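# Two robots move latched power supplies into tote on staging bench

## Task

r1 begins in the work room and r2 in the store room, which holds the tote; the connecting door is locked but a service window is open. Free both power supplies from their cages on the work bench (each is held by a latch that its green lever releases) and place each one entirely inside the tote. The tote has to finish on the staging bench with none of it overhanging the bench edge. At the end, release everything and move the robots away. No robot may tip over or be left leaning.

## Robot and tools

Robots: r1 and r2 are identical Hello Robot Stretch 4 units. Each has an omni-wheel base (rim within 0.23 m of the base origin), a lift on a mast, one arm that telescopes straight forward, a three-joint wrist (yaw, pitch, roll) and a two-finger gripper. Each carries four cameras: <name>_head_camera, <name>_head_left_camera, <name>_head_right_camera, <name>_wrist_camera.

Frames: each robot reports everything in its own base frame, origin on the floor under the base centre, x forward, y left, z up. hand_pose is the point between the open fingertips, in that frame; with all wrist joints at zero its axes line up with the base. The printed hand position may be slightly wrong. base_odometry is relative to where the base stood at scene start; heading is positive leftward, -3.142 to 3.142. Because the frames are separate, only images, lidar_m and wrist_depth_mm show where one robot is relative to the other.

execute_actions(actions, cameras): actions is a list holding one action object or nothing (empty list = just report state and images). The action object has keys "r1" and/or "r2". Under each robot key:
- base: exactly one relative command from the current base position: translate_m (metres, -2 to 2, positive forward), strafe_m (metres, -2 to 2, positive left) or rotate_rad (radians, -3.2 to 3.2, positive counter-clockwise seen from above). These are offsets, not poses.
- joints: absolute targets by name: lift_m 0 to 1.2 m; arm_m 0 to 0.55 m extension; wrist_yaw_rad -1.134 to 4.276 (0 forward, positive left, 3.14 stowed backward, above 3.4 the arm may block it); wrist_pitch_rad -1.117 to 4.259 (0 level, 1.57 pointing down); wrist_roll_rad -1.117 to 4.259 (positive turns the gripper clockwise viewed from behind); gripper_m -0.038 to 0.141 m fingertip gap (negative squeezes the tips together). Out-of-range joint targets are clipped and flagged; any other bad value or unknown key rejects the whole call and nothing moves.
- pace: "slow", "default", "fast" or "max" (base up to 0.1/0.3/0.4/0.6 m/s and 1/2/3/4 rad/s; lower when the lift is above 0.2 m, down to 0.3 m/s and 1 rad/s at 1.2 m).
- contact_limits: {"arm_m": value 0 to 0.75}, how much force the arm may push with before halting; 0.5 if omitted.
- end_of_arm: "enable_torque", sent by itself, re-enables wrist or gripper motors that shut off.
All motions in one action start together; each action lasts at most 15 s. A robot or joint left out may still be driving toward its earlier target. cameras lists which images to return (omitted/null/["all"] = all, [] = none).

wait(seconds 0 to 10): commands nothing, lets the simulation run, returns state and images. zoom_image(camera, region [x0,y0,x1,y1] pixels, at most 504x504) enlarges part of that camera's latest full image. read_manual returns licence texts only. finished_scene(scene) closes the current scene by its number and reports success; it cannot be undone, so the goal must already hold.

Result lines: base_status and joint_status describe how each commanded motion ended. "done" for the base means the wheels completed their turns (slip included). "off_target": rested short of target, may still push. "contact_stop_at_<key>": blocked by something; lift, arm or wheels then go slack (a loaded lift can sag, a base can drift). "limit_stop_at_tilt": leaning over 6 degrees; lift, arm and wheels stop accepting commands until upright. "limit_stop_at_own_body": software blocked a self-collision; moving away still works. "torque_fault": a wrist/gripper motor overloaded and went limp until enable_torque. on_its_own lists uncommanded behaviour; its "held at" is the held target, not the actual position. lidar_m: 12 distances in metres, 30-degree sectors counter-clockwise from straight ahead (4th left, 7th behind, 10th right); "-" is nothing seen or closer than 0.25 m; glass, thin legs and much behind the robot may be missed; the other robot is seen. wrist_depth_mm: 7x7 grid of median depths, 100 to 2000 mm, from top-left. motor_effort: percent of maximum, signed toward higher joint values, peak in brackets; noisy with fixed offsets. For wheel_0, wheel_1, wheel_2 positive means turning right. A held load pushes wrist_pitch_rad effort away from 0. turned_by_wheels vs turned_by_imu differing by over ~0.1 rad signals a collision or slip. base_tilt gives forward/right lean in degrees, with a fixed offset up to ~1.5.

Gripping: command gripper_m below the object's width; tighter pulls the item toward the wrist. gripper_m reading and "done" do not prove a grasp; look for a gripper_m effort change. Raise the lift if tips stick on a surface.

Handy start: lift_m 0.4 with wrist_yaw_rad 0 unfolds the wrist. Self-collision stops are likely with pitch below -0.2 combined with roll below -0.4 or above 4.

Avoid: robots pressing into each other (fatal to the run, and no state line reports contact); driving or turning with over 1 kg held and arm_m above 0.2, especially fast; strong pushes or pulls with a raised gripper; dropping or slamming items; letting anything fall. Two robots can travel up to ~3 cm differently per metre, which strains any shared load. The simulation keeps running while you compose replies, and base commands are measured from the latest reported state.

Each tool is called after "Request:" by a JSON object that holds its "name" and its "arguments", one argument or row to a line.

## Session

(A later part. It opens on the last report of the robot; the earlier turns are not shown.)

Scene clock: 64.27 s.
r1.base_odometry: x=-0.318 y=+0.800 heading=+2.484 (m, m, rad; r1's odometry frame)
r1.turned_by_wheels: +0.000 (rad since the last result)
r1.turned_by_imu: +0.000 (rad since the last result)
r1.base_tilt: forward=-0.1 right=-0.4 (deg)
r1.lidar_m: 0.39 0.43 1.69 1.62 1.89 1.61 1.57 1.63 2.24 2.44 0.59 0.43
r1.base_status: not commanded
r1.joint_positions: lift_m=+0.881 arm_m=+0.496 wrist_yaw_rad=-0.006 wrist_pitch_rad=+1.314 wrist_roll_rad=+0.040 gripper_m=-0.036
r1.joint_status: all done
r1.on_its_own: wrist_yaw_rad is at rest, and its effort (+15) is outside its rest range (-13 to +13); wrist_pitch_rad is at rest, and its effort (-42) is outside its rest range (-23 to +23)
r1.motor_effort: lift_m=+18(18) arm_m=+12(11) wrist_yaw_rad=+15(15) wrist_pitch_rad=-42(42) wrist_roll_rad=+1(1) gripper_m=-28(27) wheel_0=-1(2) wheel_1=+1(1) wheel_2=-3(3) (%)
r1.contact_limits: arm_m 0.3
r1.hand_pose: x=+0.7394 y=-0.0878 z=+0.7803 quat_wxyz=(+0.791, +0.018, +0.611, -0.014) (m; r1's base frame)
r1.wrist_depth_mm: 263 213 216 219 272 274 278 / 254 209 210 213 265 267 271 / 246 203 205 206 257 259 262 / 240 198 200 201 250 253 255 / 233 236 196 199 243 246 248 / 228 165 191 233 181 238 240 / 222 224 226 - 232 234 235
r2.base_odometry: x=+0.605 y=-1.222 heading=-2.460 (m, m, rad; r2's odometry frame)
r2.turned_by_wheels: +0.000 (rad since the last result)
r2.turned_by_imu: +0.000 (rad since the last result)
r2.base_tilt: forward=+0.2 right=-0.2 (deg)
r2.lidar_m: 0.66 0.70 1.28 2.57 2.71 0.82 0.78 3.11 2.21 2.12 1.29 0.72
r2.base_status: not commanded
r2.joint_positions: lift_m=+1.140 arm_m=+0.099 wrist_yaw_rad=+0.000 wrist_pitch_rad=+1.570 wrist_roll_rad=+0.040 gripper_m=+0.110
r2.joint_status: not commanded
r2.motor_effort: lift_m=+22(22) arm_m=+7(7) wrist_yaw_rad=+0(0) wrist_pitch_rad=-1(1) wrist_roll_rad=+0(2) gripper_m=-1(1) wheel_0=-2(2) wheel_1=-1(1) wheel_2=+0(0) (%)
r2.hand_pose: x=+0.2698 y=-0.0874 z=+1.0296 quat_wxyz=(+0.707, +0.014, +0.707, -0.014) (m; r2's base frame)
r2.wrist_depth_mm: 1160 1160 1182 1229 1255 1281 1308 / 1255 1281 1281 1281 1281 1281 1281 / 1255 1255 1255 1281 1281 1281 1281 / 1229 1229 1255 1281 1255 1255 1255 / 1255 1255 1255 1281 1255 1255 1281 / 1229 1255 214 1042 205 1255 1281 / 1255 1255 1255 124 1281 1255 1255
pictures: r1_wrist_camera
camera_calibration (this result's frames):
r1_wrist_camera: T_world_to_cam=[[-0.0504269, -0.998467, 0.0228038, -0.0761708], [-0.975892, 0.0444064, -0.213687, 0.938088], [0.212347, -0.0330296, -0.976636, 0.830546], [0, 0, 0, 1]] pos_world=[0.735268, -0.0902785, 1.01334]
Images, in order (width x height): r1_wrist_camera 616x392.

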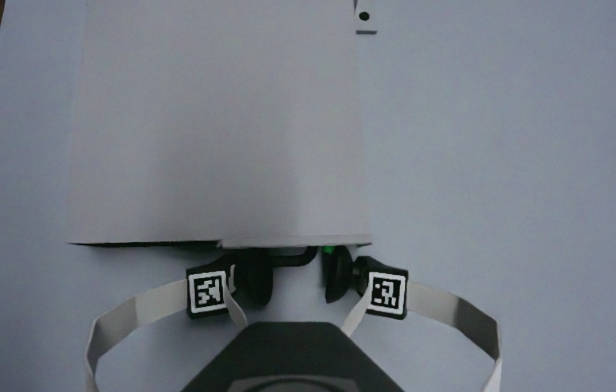

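Request:
{"name": "execute_actions", "arguments": {
  "actions": [
    {"r1":{"joints":{"arm_m":0.496,"lift_m":0.887,"gripper_m":0.015},"contact_limits":{"arm_m":0.3},"pace":"slow"}}
  ],
  "cameras": ["r1_wrist_camera"]
}}

Request:
{"name": "zoom_image", "arguments": {
  "camera": "r1_wrist_camera",
  "region": [190, 180, 390, 310]
}}

Scene clock: 66.40 s.
r1.base_odometry: x=-0.318 y=+0.799 heading=+2.484 (m, m, rad; r1's odometry frame)
r1.turned_by_wheels: +0.000 (rad since the last result)
r1.turned_by_imu: +0.000 (rad since the last result)
r1.base_tilt: forward=-0.1 right=-0.4 (deg)
r1.lidar_m: 0.40 0.42 1.70 1.66 1.87 1.64 1.56 1.64 2.26 2.45 0.62 0.43
r1.base_status: not commanded
r1.joint_positions: lift_m=+0.887 arm_m=+0.496 wrist_yaw_rad=-0.008 wrist_pitch_rad=+1.317 wrist_roll_rad=+0.040 gripper_m=+0.015
r1.joint_status: all done
r1.on_its_own: wrist_yaw_rad is at rest, and its effort (+22) is outside its rest range (-13 to +13); wrist_pitch_rad is at rest, and its effort (-50) is outside its rest range (-23 to +23)
r1.motor_effort: lift_m=+18(27) arm_m=+1(13) wrist_yaw_rad=+22(21) wrist_pitch_rad=-50(50) wrist_roll_rad=+0(2) gripper_m=-13(24) wheel_0=-1(1) wheel_1=+1(0) wheel_2=-5(5) (%)
r1.contact_limits: arm_m 0.3
r1.hand_pose: x=+0.7384 y=-0.0880 z=+0.7861 quat_wxyz=(+0.791, +0.018, +0.612, -0.015) (m; r1's base frame)
r1.wrist_depth_mm: 271 224 229 229 283 286 290 / 264 218 220 224 276 279 281 / 256 213 215 216 268 271 273 / 248 207 208 211 259 263 266 / 243 243 206 210 253 255 258 / 238 237 189 244 190 249 249 / 232 232 236 - 240 241 245
r2.base_odometry: x=+0.605 y=-1.222 heading=-2.460 (m, m, rad; r2's odometry frame)
r2.turned_by_wheels: +0.000 (rad since the last result)
r2.turned_by_imu: +0.001 (rad since the last result)
r2.base_tilt: forward=+0.1 right=-0.2 (deg)
r2.lidar_m: 0.65 0.70 1.27 2.58 2.66 0.84 0.79 3.07 2.22 2.14 1.30 0.71
r2.base_status: not commanded
r2.joint_positions: lift_m=+1.140 arm_m=+0.099 wrist_yaw_rad=+0.000 wrist_pitch_rad=+1.570 wrist_roll_rad=+0.040 gripper_m=+0.110
r2.joint_status: not commanded
r2.motor_effort: lift_m=+22(22) arm_m=+7(7) wrist_yaw_rad=+0(0) wrist_pitch_rad=-1(1) wrist_roll_rad=+0(2) gripper_m=-1(2) wheel_0=-2(2) wheel_1=-1(1) wheel_2=+0(0) (%)
r2.hand_pose: x=+0.2698 y=-0.0874 z=+1.0296 quat_wxyz=(+0.707, +0.014, +0.707, -0.014) (m; r2's base frame)
r2.wrist_depth_mm: 1160 1160 1182 1205 1255 1255 1308 / 1255 1255 1255 1255 1281 1281 1281 / 1281 1255 1255 1255 1281 1255 1281 / 1229 1281 1255 1255 1255 1255 1281 / 1255 1255 1255 1255 1255 1255 1308 / 1255 1255 214 1042 206 1255 1255 / 1255 1255 1255 124 1255 1255 1281
pictures: r1_wrist_camera
camera_calibration (this result's frames):
r1_wrist_camera: T_world_to_cam=[[-0.0527657, -0.998344, 0.0229252, -0.0748778], [-0.976358, 0.0467574, -0.211043, 0.936861], [0.209622, -0.0335191, -0.977208, 0.838831], [0, 0, 0, 1]] pos_world=[0.734923, -0.0904421, 1.01915]
Images, in order (width x height): r1_wrist_camera 616x392.

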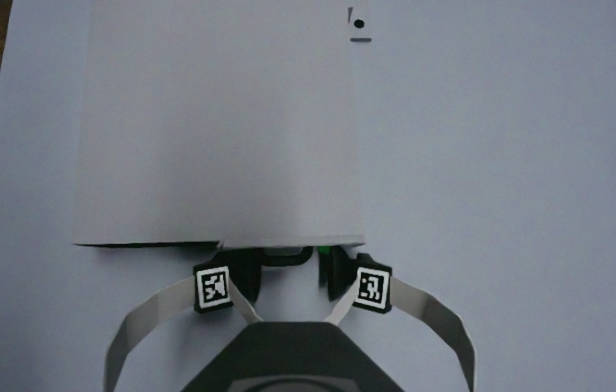

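Region (190, 180, 390, 310) of r1_wrist_camera's 616x392 image, scaled by 2.520; it fills the top 328 rows of this view, and the rest is white.

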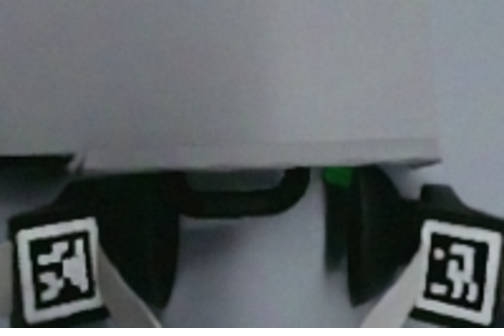

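Request:
{"name": "execute_actions", "arguments": {
  "actions": [
    {"r1":{"joints":{"arm_m":0.495,"lift_m":0.876,"gripper_m":-0.015},"contact_limits":{"arm_m":0.3},"pace":"slow"}}
  ],
  "cameras": ["r1_wrist_camera"]
}}

Request:
{"name": "zoom_image", "arguments": {
  "camera": "r1_wrist_camera",
  "region": [190, 180, 390, 310]
}}

Scene clock: 67.93 s.
r1.base_odometry: x=-0.318 y=+0.800 heading=+2.484 (m, m, rad; r1's odometry frame)
r1.turned_by_wheels: -0.001 (rad since the last result)
r1.turned_by_imu: -0.001 (rad since the last result)
r1.base_tilt: forward=+0.0 right=-0.3 (deg)
r1.lidar_m: 0.41 0.45 1.69 1.65 1.86 1.65 1.57 1.65 2.29 2.45 0.58 0.44
r1.base_status: not commanded
r1.joint_positions: lift_m=+0.876 arm_m=+0.496 wrist_yaw_rad=-0.007 wrist_pitch_rad=+1.312 wrist_roll_rad=+0.041 gripper_m=-0.014
r1.joint_status: all done
r1.on_its_own: wrist_yaw_rad is at rest, and its effort (+20) is outside its rest range (-13 to +13); wrist_pitch_rad is at rest, and its effort (-34) is outside its rest range (-23 to +23)
r1.motor_effort: lift_m=+18(18) arm_m=-3(6) wrist_yaw_rad=+20(21) wrist_pitch_rad=-34(50) wrist_roll_rad=-3(3) gripper_m=-19(19) wheel_0=-4(4) wheel_1=-1(1) wheel_2=-9(9) (%)
r1.contact_limits: arm_m 0.3
r1.hand_pose: x=+0.7398 y=-0.0880 z=+0.7755 quat_wxyz=(+0.792, +0.018, +0.610, -0.015) (m; r1's base frame)
r1.wrist_depth_mm: 256 210 213 215 266 272 273 / 247 205 206 209 262 264 267 / 240 198 201 202 252 256 259 / 233 193 195 196 246 248 251 / 229 230 192 198 239 243 245 / 224 224 183 229 187 237 237 / 219 220 224 - 229 229 231
r2.base_odometry: x=+0.605 y=-1.222 heading=-2.460 (m, m, rad; r2's odometry frame)
r2.turned_by_wheels: +0.000 (rad since the last result)
r2.turned_by_imu: +0.000 (rad since the last result)
r2.base_tilt: forward=+0.1 right=-0.2 (deg)
r2.lidar_m: 0.66 0.69 1.30 2.58 2.68 0.86 0.79 3.13 2.22 2.15 1.29 0.72
r2.base_status: not commanded
r2.joint_positions: lift_m=+1.140 arm_m=+0.099 wrist_yaw_rad=+0.000 wrist_pitch_rad=+1.570 wrist_roll_rad=+0.040 gripper_m=+0.110
r2.joint_status: not commanded
r2.motor_effort: lift_m=+22(22) arm_m=+7(7) wrist_yaw_rad=+0(0) wrist_pitch_rad=-1(1) wrist_roll_rad=+0(0) gripper_m=-1(2) wheel_0=-2(2) wheel_1=-1(1) wheel_2=+0(0) (%)
r2.hand_pose: x=+0.2698 y=-0.0874 z=+1.0296 quat_wxyz=(+0.707, +0.014, +0.707, -0.014) (m; r2's base frame)
r2.wrist_depth_mm: 1160 1182 1182 1205 1255 1255 1281 / 1255 1255 1255 1281 1281 1281 1308 / 1281 1255 1281 1281 1308 1281 1281 / 1255 1255 1255 1255 1255 1281 1281 / 1255 1281 1255 1255 1281 1255 1308 / 1255 1229 214 1025 204 1281 1281 / 1255 1229 1255 124 1255 1281 1255
pictures: r1_wrist_camera
camera_calibration (this result's frames):
r1_wrist_camera: T_world_to_cam=[[-0.0528001, -0.998351, 0.022523, -0.0741881], [-0.975203, 0.0466954, -0.21633, 0.939204], [0.214922, -0.0333868, -0.97606, 0.823416], [0, 0, 0, 1]] pos_world=[0.735027, -0.0904311, 1.00855]
Images, in order (width x height): r1_wrist_camera 616x392.

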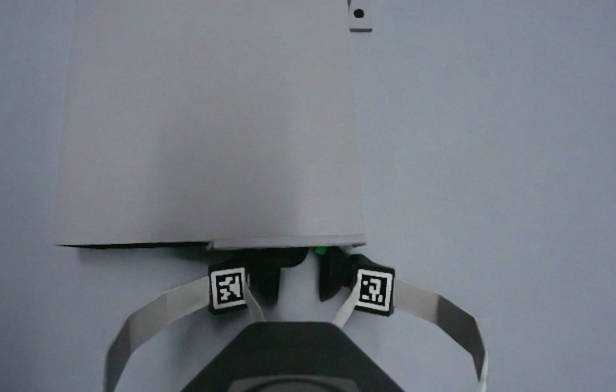

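Region (190, 180, 390, 310) of r1_wrist_camera's 616x392 image, scaled by 2.520; it fills the top 328 rows of this view, and the rest is white.

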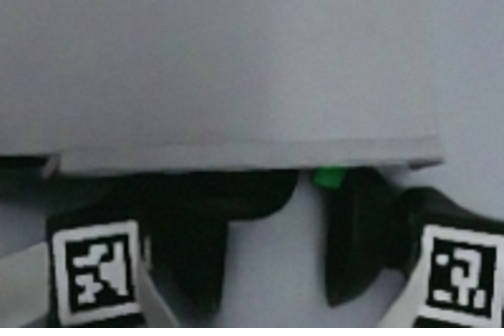

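Request:
{"name": "execute_actions", "arguments": {
  "actions": [
    {"r1":{"joints":{"arm_m":0.491,"lift_m":0.884,"gripper_m":0.034},"contact_limits":{"arm_m":0.3},"pace":"slow"}}
  ],
  "cameras": ["r1_wrist_camera"]
}}

Request:
{"name": "zoom_image", "arguments": {
  "camera": "r1_wrist_camera",
  "region": [190, 180, 390, 310]
}}

Scene clock: 70.17 s.
r1.base_odometry: x=-0.318 y=+0.800 heading=+2.484 (m, m, rad; r1's odometry frame)
r1.turned_by_wheels: +0.000 (rad since the last result)
r1.turned_by_imu: +0.000 (rad since the last result)
r1.base_tilt: forward=-0.1 right=-0.3 (deg)
r1.lidar_m: 0.38 0.44 1.66 1.63 1.88 1.66 1.56 1.65 2.23 2.45 0.62 0.43
r1.base_status: not commanded
r1.joint_positions: lift_m=+0.884 arm_m=+0.492 wrist_yaw_rad=-0.006 wrist_pitch_rad=+1.309 wrist_roll_rad=+0.040 gripper_m=+0.034
r1.joint_status: all done
r1.on_its_own: wrist_yaw_rad is at rest, and its effort (+15) is outside its rest range (-13 to +13); wrist_pitch_rad is at rest, and its effort (-25) is outside its rest range (-23 to +23)
r1.motor_effort: lift_m=+22(25) arm_m=-6(8) wrist_yaw_rad=+15(20) wrist_pitch_rad=-25(35) wrist_roll_rad=-1(2) gripper_m=-5(19) wheel_0=-6(6) wheel_1=-1(1) wheel_2=-8(9) (%)
r1.contact_limits: arm_m 0.3
r1.hand_pose: x=+0.7372 y=-0.0879 z=+0.7834 quat_wxyz=(+0.793, +0.018, +0.608, -0.015) (m; r1's base frame)
r1.wrist_depth_mm: 268 221 224 227 279 285 289 / 260 216 220 220 272 276 279 / 252 209 211 213 265 267 270 / 243 203 205 207 256 260 262 / 238 238 209 210 250 253 255 / 233 235 198 238 190 245 247 / 227 229 231 - 237 238 240
r2.base_odometry: x=+0.605 y=-1.222 heading=-2.460 (m, m, rad; r2's odometry frame)
r2.turned_by_wheels: +0.000 (rad since the last result)
r2.turned_by_imu: +0.001 (rad since the last result)
r2.base_tilt: forward=+0.1 right=-0.2 (deg)
r2.lidar_m: 0.66 0.72 1.31 2.58 2.66 0.84 0.77 3.12 2.24 2.11 1.27 0.70
r2.base_status: not commanded
r2.joint_positions: lift_m=+1.140 arm_m=+0.099 wrist_yaw_rad=+0.000 wrist_pitch_rad=+1.570 wrist_roll_rad=+0.040 gripper_m=+0.110
r2.joint_status: not commanded
r2.motor_effort: lift_m=+22(22) arm_m=+7(8) wrist_yaw_rad=+0(0) wrist_pitch_rad=+0(1) wrist_roll_rad=+0(0) gripper_m=-1(1) wheel_0=-2(2) wheel_1=-1(1) wheel_2=+0(0) (%)
r2.hand_pose: x=+0.2698 y=-0.0874 z=+1.0296 quat_wxyz=(+0.707, +0.014, +0.707, -0.014) (m; r2's base frame)
r2.wrist_depth_mm: 1160 1160 1205 1229 1255 1281 1281 / 1255 1255 1255 1281 1281 1281 1281 / 1255 1255 1255 1281 1281 1281 1281 / 1255 1255 1281 1281 1281 1255 1281 / 1255 1229 1255 1255 1281 1281 1281 / 1205 1255 213 1042 206 1255 1281 / 1255 1229 1255 124 1255 1281 1255
pictures: r1_wrist_camera
camera_calibration (this result's frames):
r1_wrist_camera: T_world_to_cam=[[-0.0511154, -0.998439, 0.0225129, -0.0756536], [-0.974595, 0.0449472, -0.219418, 0.940264], [0.218064, -0.0331566, -0.975371, 0.828816], [0, 0, 0, 1]] pos_world=[0.731775, -0.0903171, 1.01642]
Images, in order (width x height): r1_wrist_camera 616x392.

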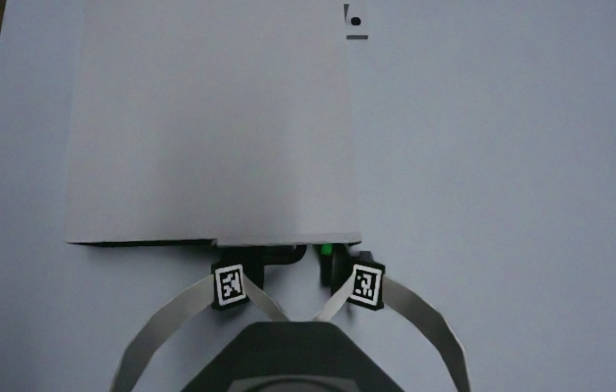

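Region (190, 180, 390, 310) of r1_wrist_camera's 616x392 image, scaled by 2.520; it fills the top 328 rows of this view, and the rest is white.

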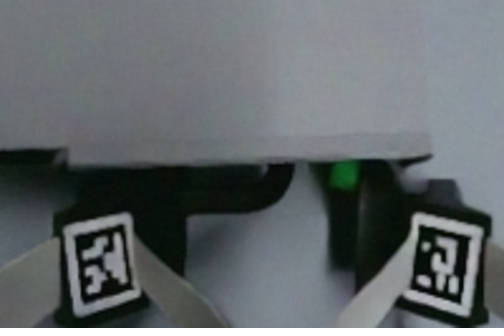

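Request:
{"name": "execute_actions", "arguments": {
  "actions": [
    {"r1":{"joints":{"gripper_m":0.048},"pace":"slow"}}
  ],
  "cameras": []
}}

Request:
{"name": "execute_actions", "arguments": {
  "actions": [
    {"r1":{"joints":{"lift_m":0.892},"pace":"slow"}}
  ],
  "cameras": ["r1_wrist_camera"]
}}

Request:
{"name": "zoom_image", "arguments": {
  "camera": "r1_wrist_camera",
  "region": [190, 180, 390, 310]
}}

Scene clock: 71.30 s.
r1.base_odometry: x=-0.318 y=+0.800 heading=+2.484 (m, m, rad; r1's odometry frame)
r1.turned_by_wheels: +0.000 (rad since the last result)
r1.turned_by_imu: +0.000 (rad since the last result)
r1.base_tilt: forward=+0.0 right=-0.4 (deg)
r1.lidar_m: 0.40 0.43 1.68 1.65 1.83 1.65 1.57 1.65 2.27 2.46 0.58 0.41
r1.base_status: not commanded
r1.joint_positions: lift_m=+0.884 arm_m=+0.492 wrist_yaw_rad=-0.006 wrist_pitch_rad=+1.309 wrist_roll_rad=+0.040 gripper_m=+0.048
r1.joint_status: all done
r1.on_its_own: wrist_yaw_rad is at rest, and its effort (+14) is outside its rest range (-13 to +13); wrist_pitch_rad is at rest, and its effort (-25) is outside its rest range (-23 to +23)
r1.motor_effort: lift_m=+21(22) arm_m=-6(6) wrist_yaw_rad=+14(15) wrist_pitch_rad=-25(26) wrist_roll_rad=-1(0) gripper_m=+0(3) wheel_0=-5(5) wheel_1=-2(2) wheel_2=-8(8) (%)
r1.hand_pose: x=+0.7373 y=-0.0879 z=+0.7835 quat_wxyz=(+0.793, +0.018, +0.608, -0.015) (m; r1's base frame)
r1.wrist_depth_mm: 268 222 224 228 283 286 289 / 260 216 218 220 273 276 279 / 252 209 212 214 265 267 270 / 244 204 205 208 258 259 263 / 238 239 208 208 250 252 254 / 234 234 195 239 195 245 249 / 228 229 233 - 237 240 240
r2.base_odometry: x=+0.605 y=-1.222 heading=-2.460 (m, m, rad; r2's odometry frame)
r2.turned_by_wheels: +0.000 (rad since the last result)
r2.turned_by_imu: +0.000 (rad since the last result)
r2.base_tilt: forward=+0.2 right=-0.2 (deg)
r2.lidar_m: 0.67 0.71 1.29 2.56 2.65 0.83 0.78 3.09 2.24 2.13 1.31 0.69
r2.base_status: not commanded
r2.joint_positions: lift_m=+1.140 arm_m=+0.099 wrist_yaw_rad=+0.000 wrist_pitch_rad=+1.570 wrist_roll_rad=+0.040 gripper_m=+0.110
r2.joint_status: not commanded
r2.motor_effort: lift_m=+22(22) arm_m=+8(7) wrist_yaw_rad=+0(0) wrist_pitch_rad=-1(1) wrist_roll_rad=+0(1) gripper_m=-1(0) wheel_0=-2(2) wheel_1=-1(1) wheel_2=+0(0) (%)
r2.hand_pose: x=+0.2698 y=-0.0874 z=+1.0296 quat_wxyz=(+0.707, +0.014, +0.707, -0.014) (m; r2's base frame)
r2.wrist_depth_mm: 1138 1160 1205 1255 1255 1281 1281 / 1255 1281 1255 1281 1281 1281 1281 / 1255 1255 1255 1281 1255 1281 1281 / 1255 1229 1255 1281 1255 1281 1281 / 1255 1255 1255 1255 1281 1281 1281 / 1255 1229 213 1025 206 1281 1281 / 1255 1229 1255 124 1255 1255 1255
pictures: none
No camera images: the call's "cameras" was empty. Leave "cameras" out to get every camera's image.

Scene clock: 72.00 s.
r1.base_odometry: x=-0.318 y=+0.800 heading=+2.484 (m, m, rad; r1's odometry frame)
r1.turned_by_wheels: +0.000 (rad since the last result)
r1.turned_by_imu: +0.000 (rad since the last result)
r1.base_tilt: forward=-0.1 right=-0.3 (deg)
r1.lidar_m: 0.40 0.41 1.66 1.64 1.88 1.65 1.56 1.65 2.24 2.44 0.59 0.41
r1.base_status: not commanded
r1.joint_positions: lift_m=+0.892 arm_m=+0.492 wrist_yaw_rad=-0.004 wrist_pitch_rad=+1.309 wrist_roll_rad=+0.040 gripper_m=+0.048
r1.joint_status: all done
r1.on_its_own: wrist_pitch_rad is at rest, and its effort (-26) is outside its rest range (-23 to +23)
r1.motor_effort: lift_m=+24(25) arm_m=-6(6) wrist_yaw_rad=+9(15) wrist_pitch_rad=-26(26) wrist_roll_rad=+0(2) gripper_m=-3(4) wheel_0=-5(5) wheel_1=-2(2) wheel_2=-7(8) (%)
r1.hand_pose: x=+0.7374 y=-0.0877 z=+0.7912 quat_wxyz=(+0.793, +0.017, +0.608, -0.014) (m; r1's base frame)
r1.wrist_depth_mm: 277 228 229 233 289 290 293 / 267 222 225 226 278 283 285 / 259 215 216 219 270 272 274 / 252 209 211 213 263 266 270 / 245 246 212 213 255 257 260 / 239 239 239 247 198 252 253 / 233 234 236 - 242 244 247
r2.base_odometry: x=+0.605 y=-1.222 heading=-2.460 (m, m, rad; r2's odometry frame)
r2.turned_by_wheels: +0.000 (rad since the last result)
r2.turned_by_imu: +0.000 (rad since the last result)
r2.base_tilt: forward=+0.1 right=-0.2 (deg)
r2.lidar_m: 0.65 0.69 1.29 2.57 2.68 0.82 0.78 3.12 2.21 2.12 1.30 0.72
r2.base_status: not commanded
r2.joint_positions: lift_m=+1.140 arm_m=+0.099 wrist_yaw_rad=+0.000 wrist_pitch_rad=+1.570 wrist_roll_rad=+0.040 gripper_m=+0.110
r2.joint_status: not commanded
r2.motor_effort: lift_m=+21(22) arm_m=+7(7) wrist_yaw_rad=+0(0) wrist_pitch_rad=-1(1) wrist_roll_rad=-1(1) gripper_m=-1(1) wheel_0=-2(2) wheel_1=-1(1) wheel_2=+0(0) (%)
r2.hand_pose: x=+0.2698 y=-0.0874 z=+1.0296 quat_wxyz=(+0.707, +0.014, +0.707, -0.014) (m; r2's base frame)
r2.wrist_depth_mm: 1138 1182 1182 1229 1255 1281 1308 / 1255 1255 1281 1255 1281 1281 1308 / 1255 1255 1255 1281 1281 1281 1281 / 1229 1255 1255 1281 1281 1255 1281 / 1229 1255 1255 1255 1255 1281 1255 / 1255 1229 215 1042 205 1281 1281 / 1255 1229 1255 124 1281 1281 1281
pictures: r1_wrist_camera
camera_calibration (this result's frames):
r1_wrist_camera: T_world_to_cam=[[-0.0488964, -0.998549, 0.0225653, -0.0773575], [-0.974726, 0.0427747, -0.21927, 0.941889], [0.217987, -0.0327165, -0.975403, 0.836524], [0, 0, 0, 1]] pos_world=[0.73195, -0.0901662, 1.02422]
Images, in order (width x height): r1_wrist_camera 616x392.

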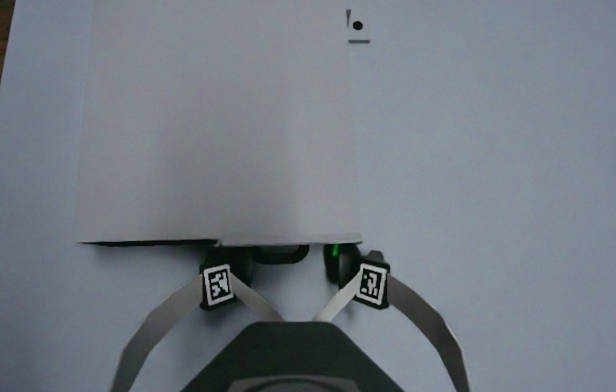

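Region (190, 180, 390, 310) of r1_wrist_camera's 616x392 image, scaled by 2.520; it fills the top 328 rows of this view, and the rest is white.

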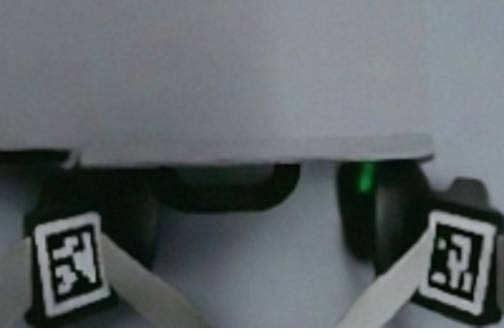

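Request:
{"name": "execute_actions", "arguments": {
  "actions": [
    {"r1":{"joints":{"arm_m":0.495,"lift_m":0.889,"gripper_m":0.012},"contact_limits":{"arm_m":0.3},"pace":"slow"}}
  ],
  "cameras": ["r1_wrist_camera"]
}}

Request:
{"name": "zoom_image", "arguments": {
  "camera": "r1_wrist_camera",
  "region": [190, 180, 390, 310]
}}

Scene clock: 73.80 s.
r1.base_odometry: x=-0.318 y=+0.800 heading=+2.484 (m, m, rad; r1's odometry frame)
r1.turned_by_wheels: +0.000 (rad since the last result)
r1.turned_by_imu: +0.000 (rad since the last result)
r1.base_tilt: forward=+0.0 right=-0.4 (deg)
r1.lidar_m: 0.40 0.45 1.68 1.66 1.86 1.65 1.56 1.62 2.29 2.44 0.59 0.43
r1.base_status: not commanded
r1.joint_positions: lift_m=+0.889 arm_m=+0.493 wrist_yaw_rad=-0.005 wrist_pitch_rad=+1.309 wrist_roll_rad=+0.040 gripper_m=+0.012
r1.joint_status: all done
r1.on_its_own: wrist_pitch_rad is at rest, and its effort (-27) is outside its rest range (-23 to +23)
r1.motor_effort: lift_m=+20(23) arm_m=+10(14) wrist_yaw_rad=+13(14) wrist_pitch_rad=-27(31) wrist_roll_rad=-2(3) gripper_m=-14(15) wheel_0=-6(6) wheel_1=-2(2) wheel_2=-7(7) (%)
r1.contact_limits: arm_m 0.3
r1.hand_pose: x=+0.7383 y=-0.0878 z=+0.7885 quat_wxyz=(+0.793, +0.018, +0.609, -0.014) (m; r1's base frame)
r1.wrist_depth_mm: 271 223 225 229 283 287 289 / 262 217 220 222 274 277 281 / 254 211 213 216 265 268 272 / 246 204 208 209 258 262 262 / 242 242 206 207 251 254 256 / 235 237 186 240 191 248 249 / 230 230 234 - 239 241 242
r2.base_odometry: x=+0.605 y=-1.222 heading=-2.460 (m, m, rad; r2's odometry frame)
r2.turned_by_wheels: +0.000 (rad since the last result)
r2.turned_by_imu: +0.000 (rad since the last result)
r2.base_tilt: forward=+0.1 right=-0.2 (deg)
r2.lidar_m: 0.65 0.68 1.27 2.58 2.68 0.85 0.78 3.12 2.21 2.14 1.30 0.74
r2.base_status: not commanded
r2.joint_positions: lift_m=+1.140 arm_m=+0.099 wrist_yaw_rad=+0.000 wrist_pitch_rad=+1.570 wrist_roll_rad=+0.040 gripper_m=+0.110
r2.joint_status: not commanded
r2.motor_effort: lift_m=+22(22) arm_m=+7(6) wrist_yaw_rad=+0(0) wrist_pitch_rad=-1(1) wrist_roll_rad=-3(1) gripper_m=-2(1) wheel_0=-2(2) wheel_1=-1(1) wheel_2=+0(0) (%)
r2.hand_pose: x=+0.2698 y=-0.0874 z=+1.0296 quat_wxyz=(+0.707, +0.014, +0.707, -0.014) (m; r2's base frame)
r2.wrist_depth_mm: 1160 1182 1182 1205 1255 1281 1336 / 1255 1255 1255 1281 1255 1281 1281 / 1229 1255 1255 1281 1281 1281 1281 / 1229 1255 1255 1281 1281 1281 1308 / 1255 1255 1255 1281 1281 1255 1281 / 1205 1255 213 1042 205 1255 1255 / 1255 1255 1255 124 1255 1255 1281
pictures: r1_wrist_camera
camera_calibration (this result's frames):
r1_wrist_camera: T_world_to_cam=[[-0.0504676, -0.998473, 0.0224765, -0.0761052], [-0.974714, 0.0443365, -0.219014, 0.942108], [0.217683, -0.0329613, -0.975463, 0.833954], [0, 0, 0, 1]] pos_world=[0.732907, -0.0902706, 1.02154]
Images, in order (width x height): r1_wrist_camera 616x392.

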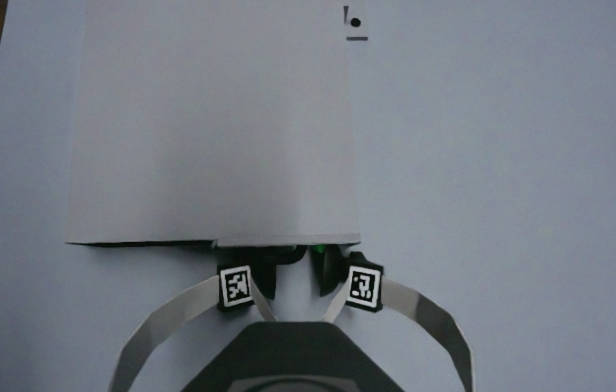

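Region (190, 180, 390, 310) of r1_wrist_camera's 616x392 image, scaled by 2.520; it fills the top 328 rows of this view, and the rest is white.

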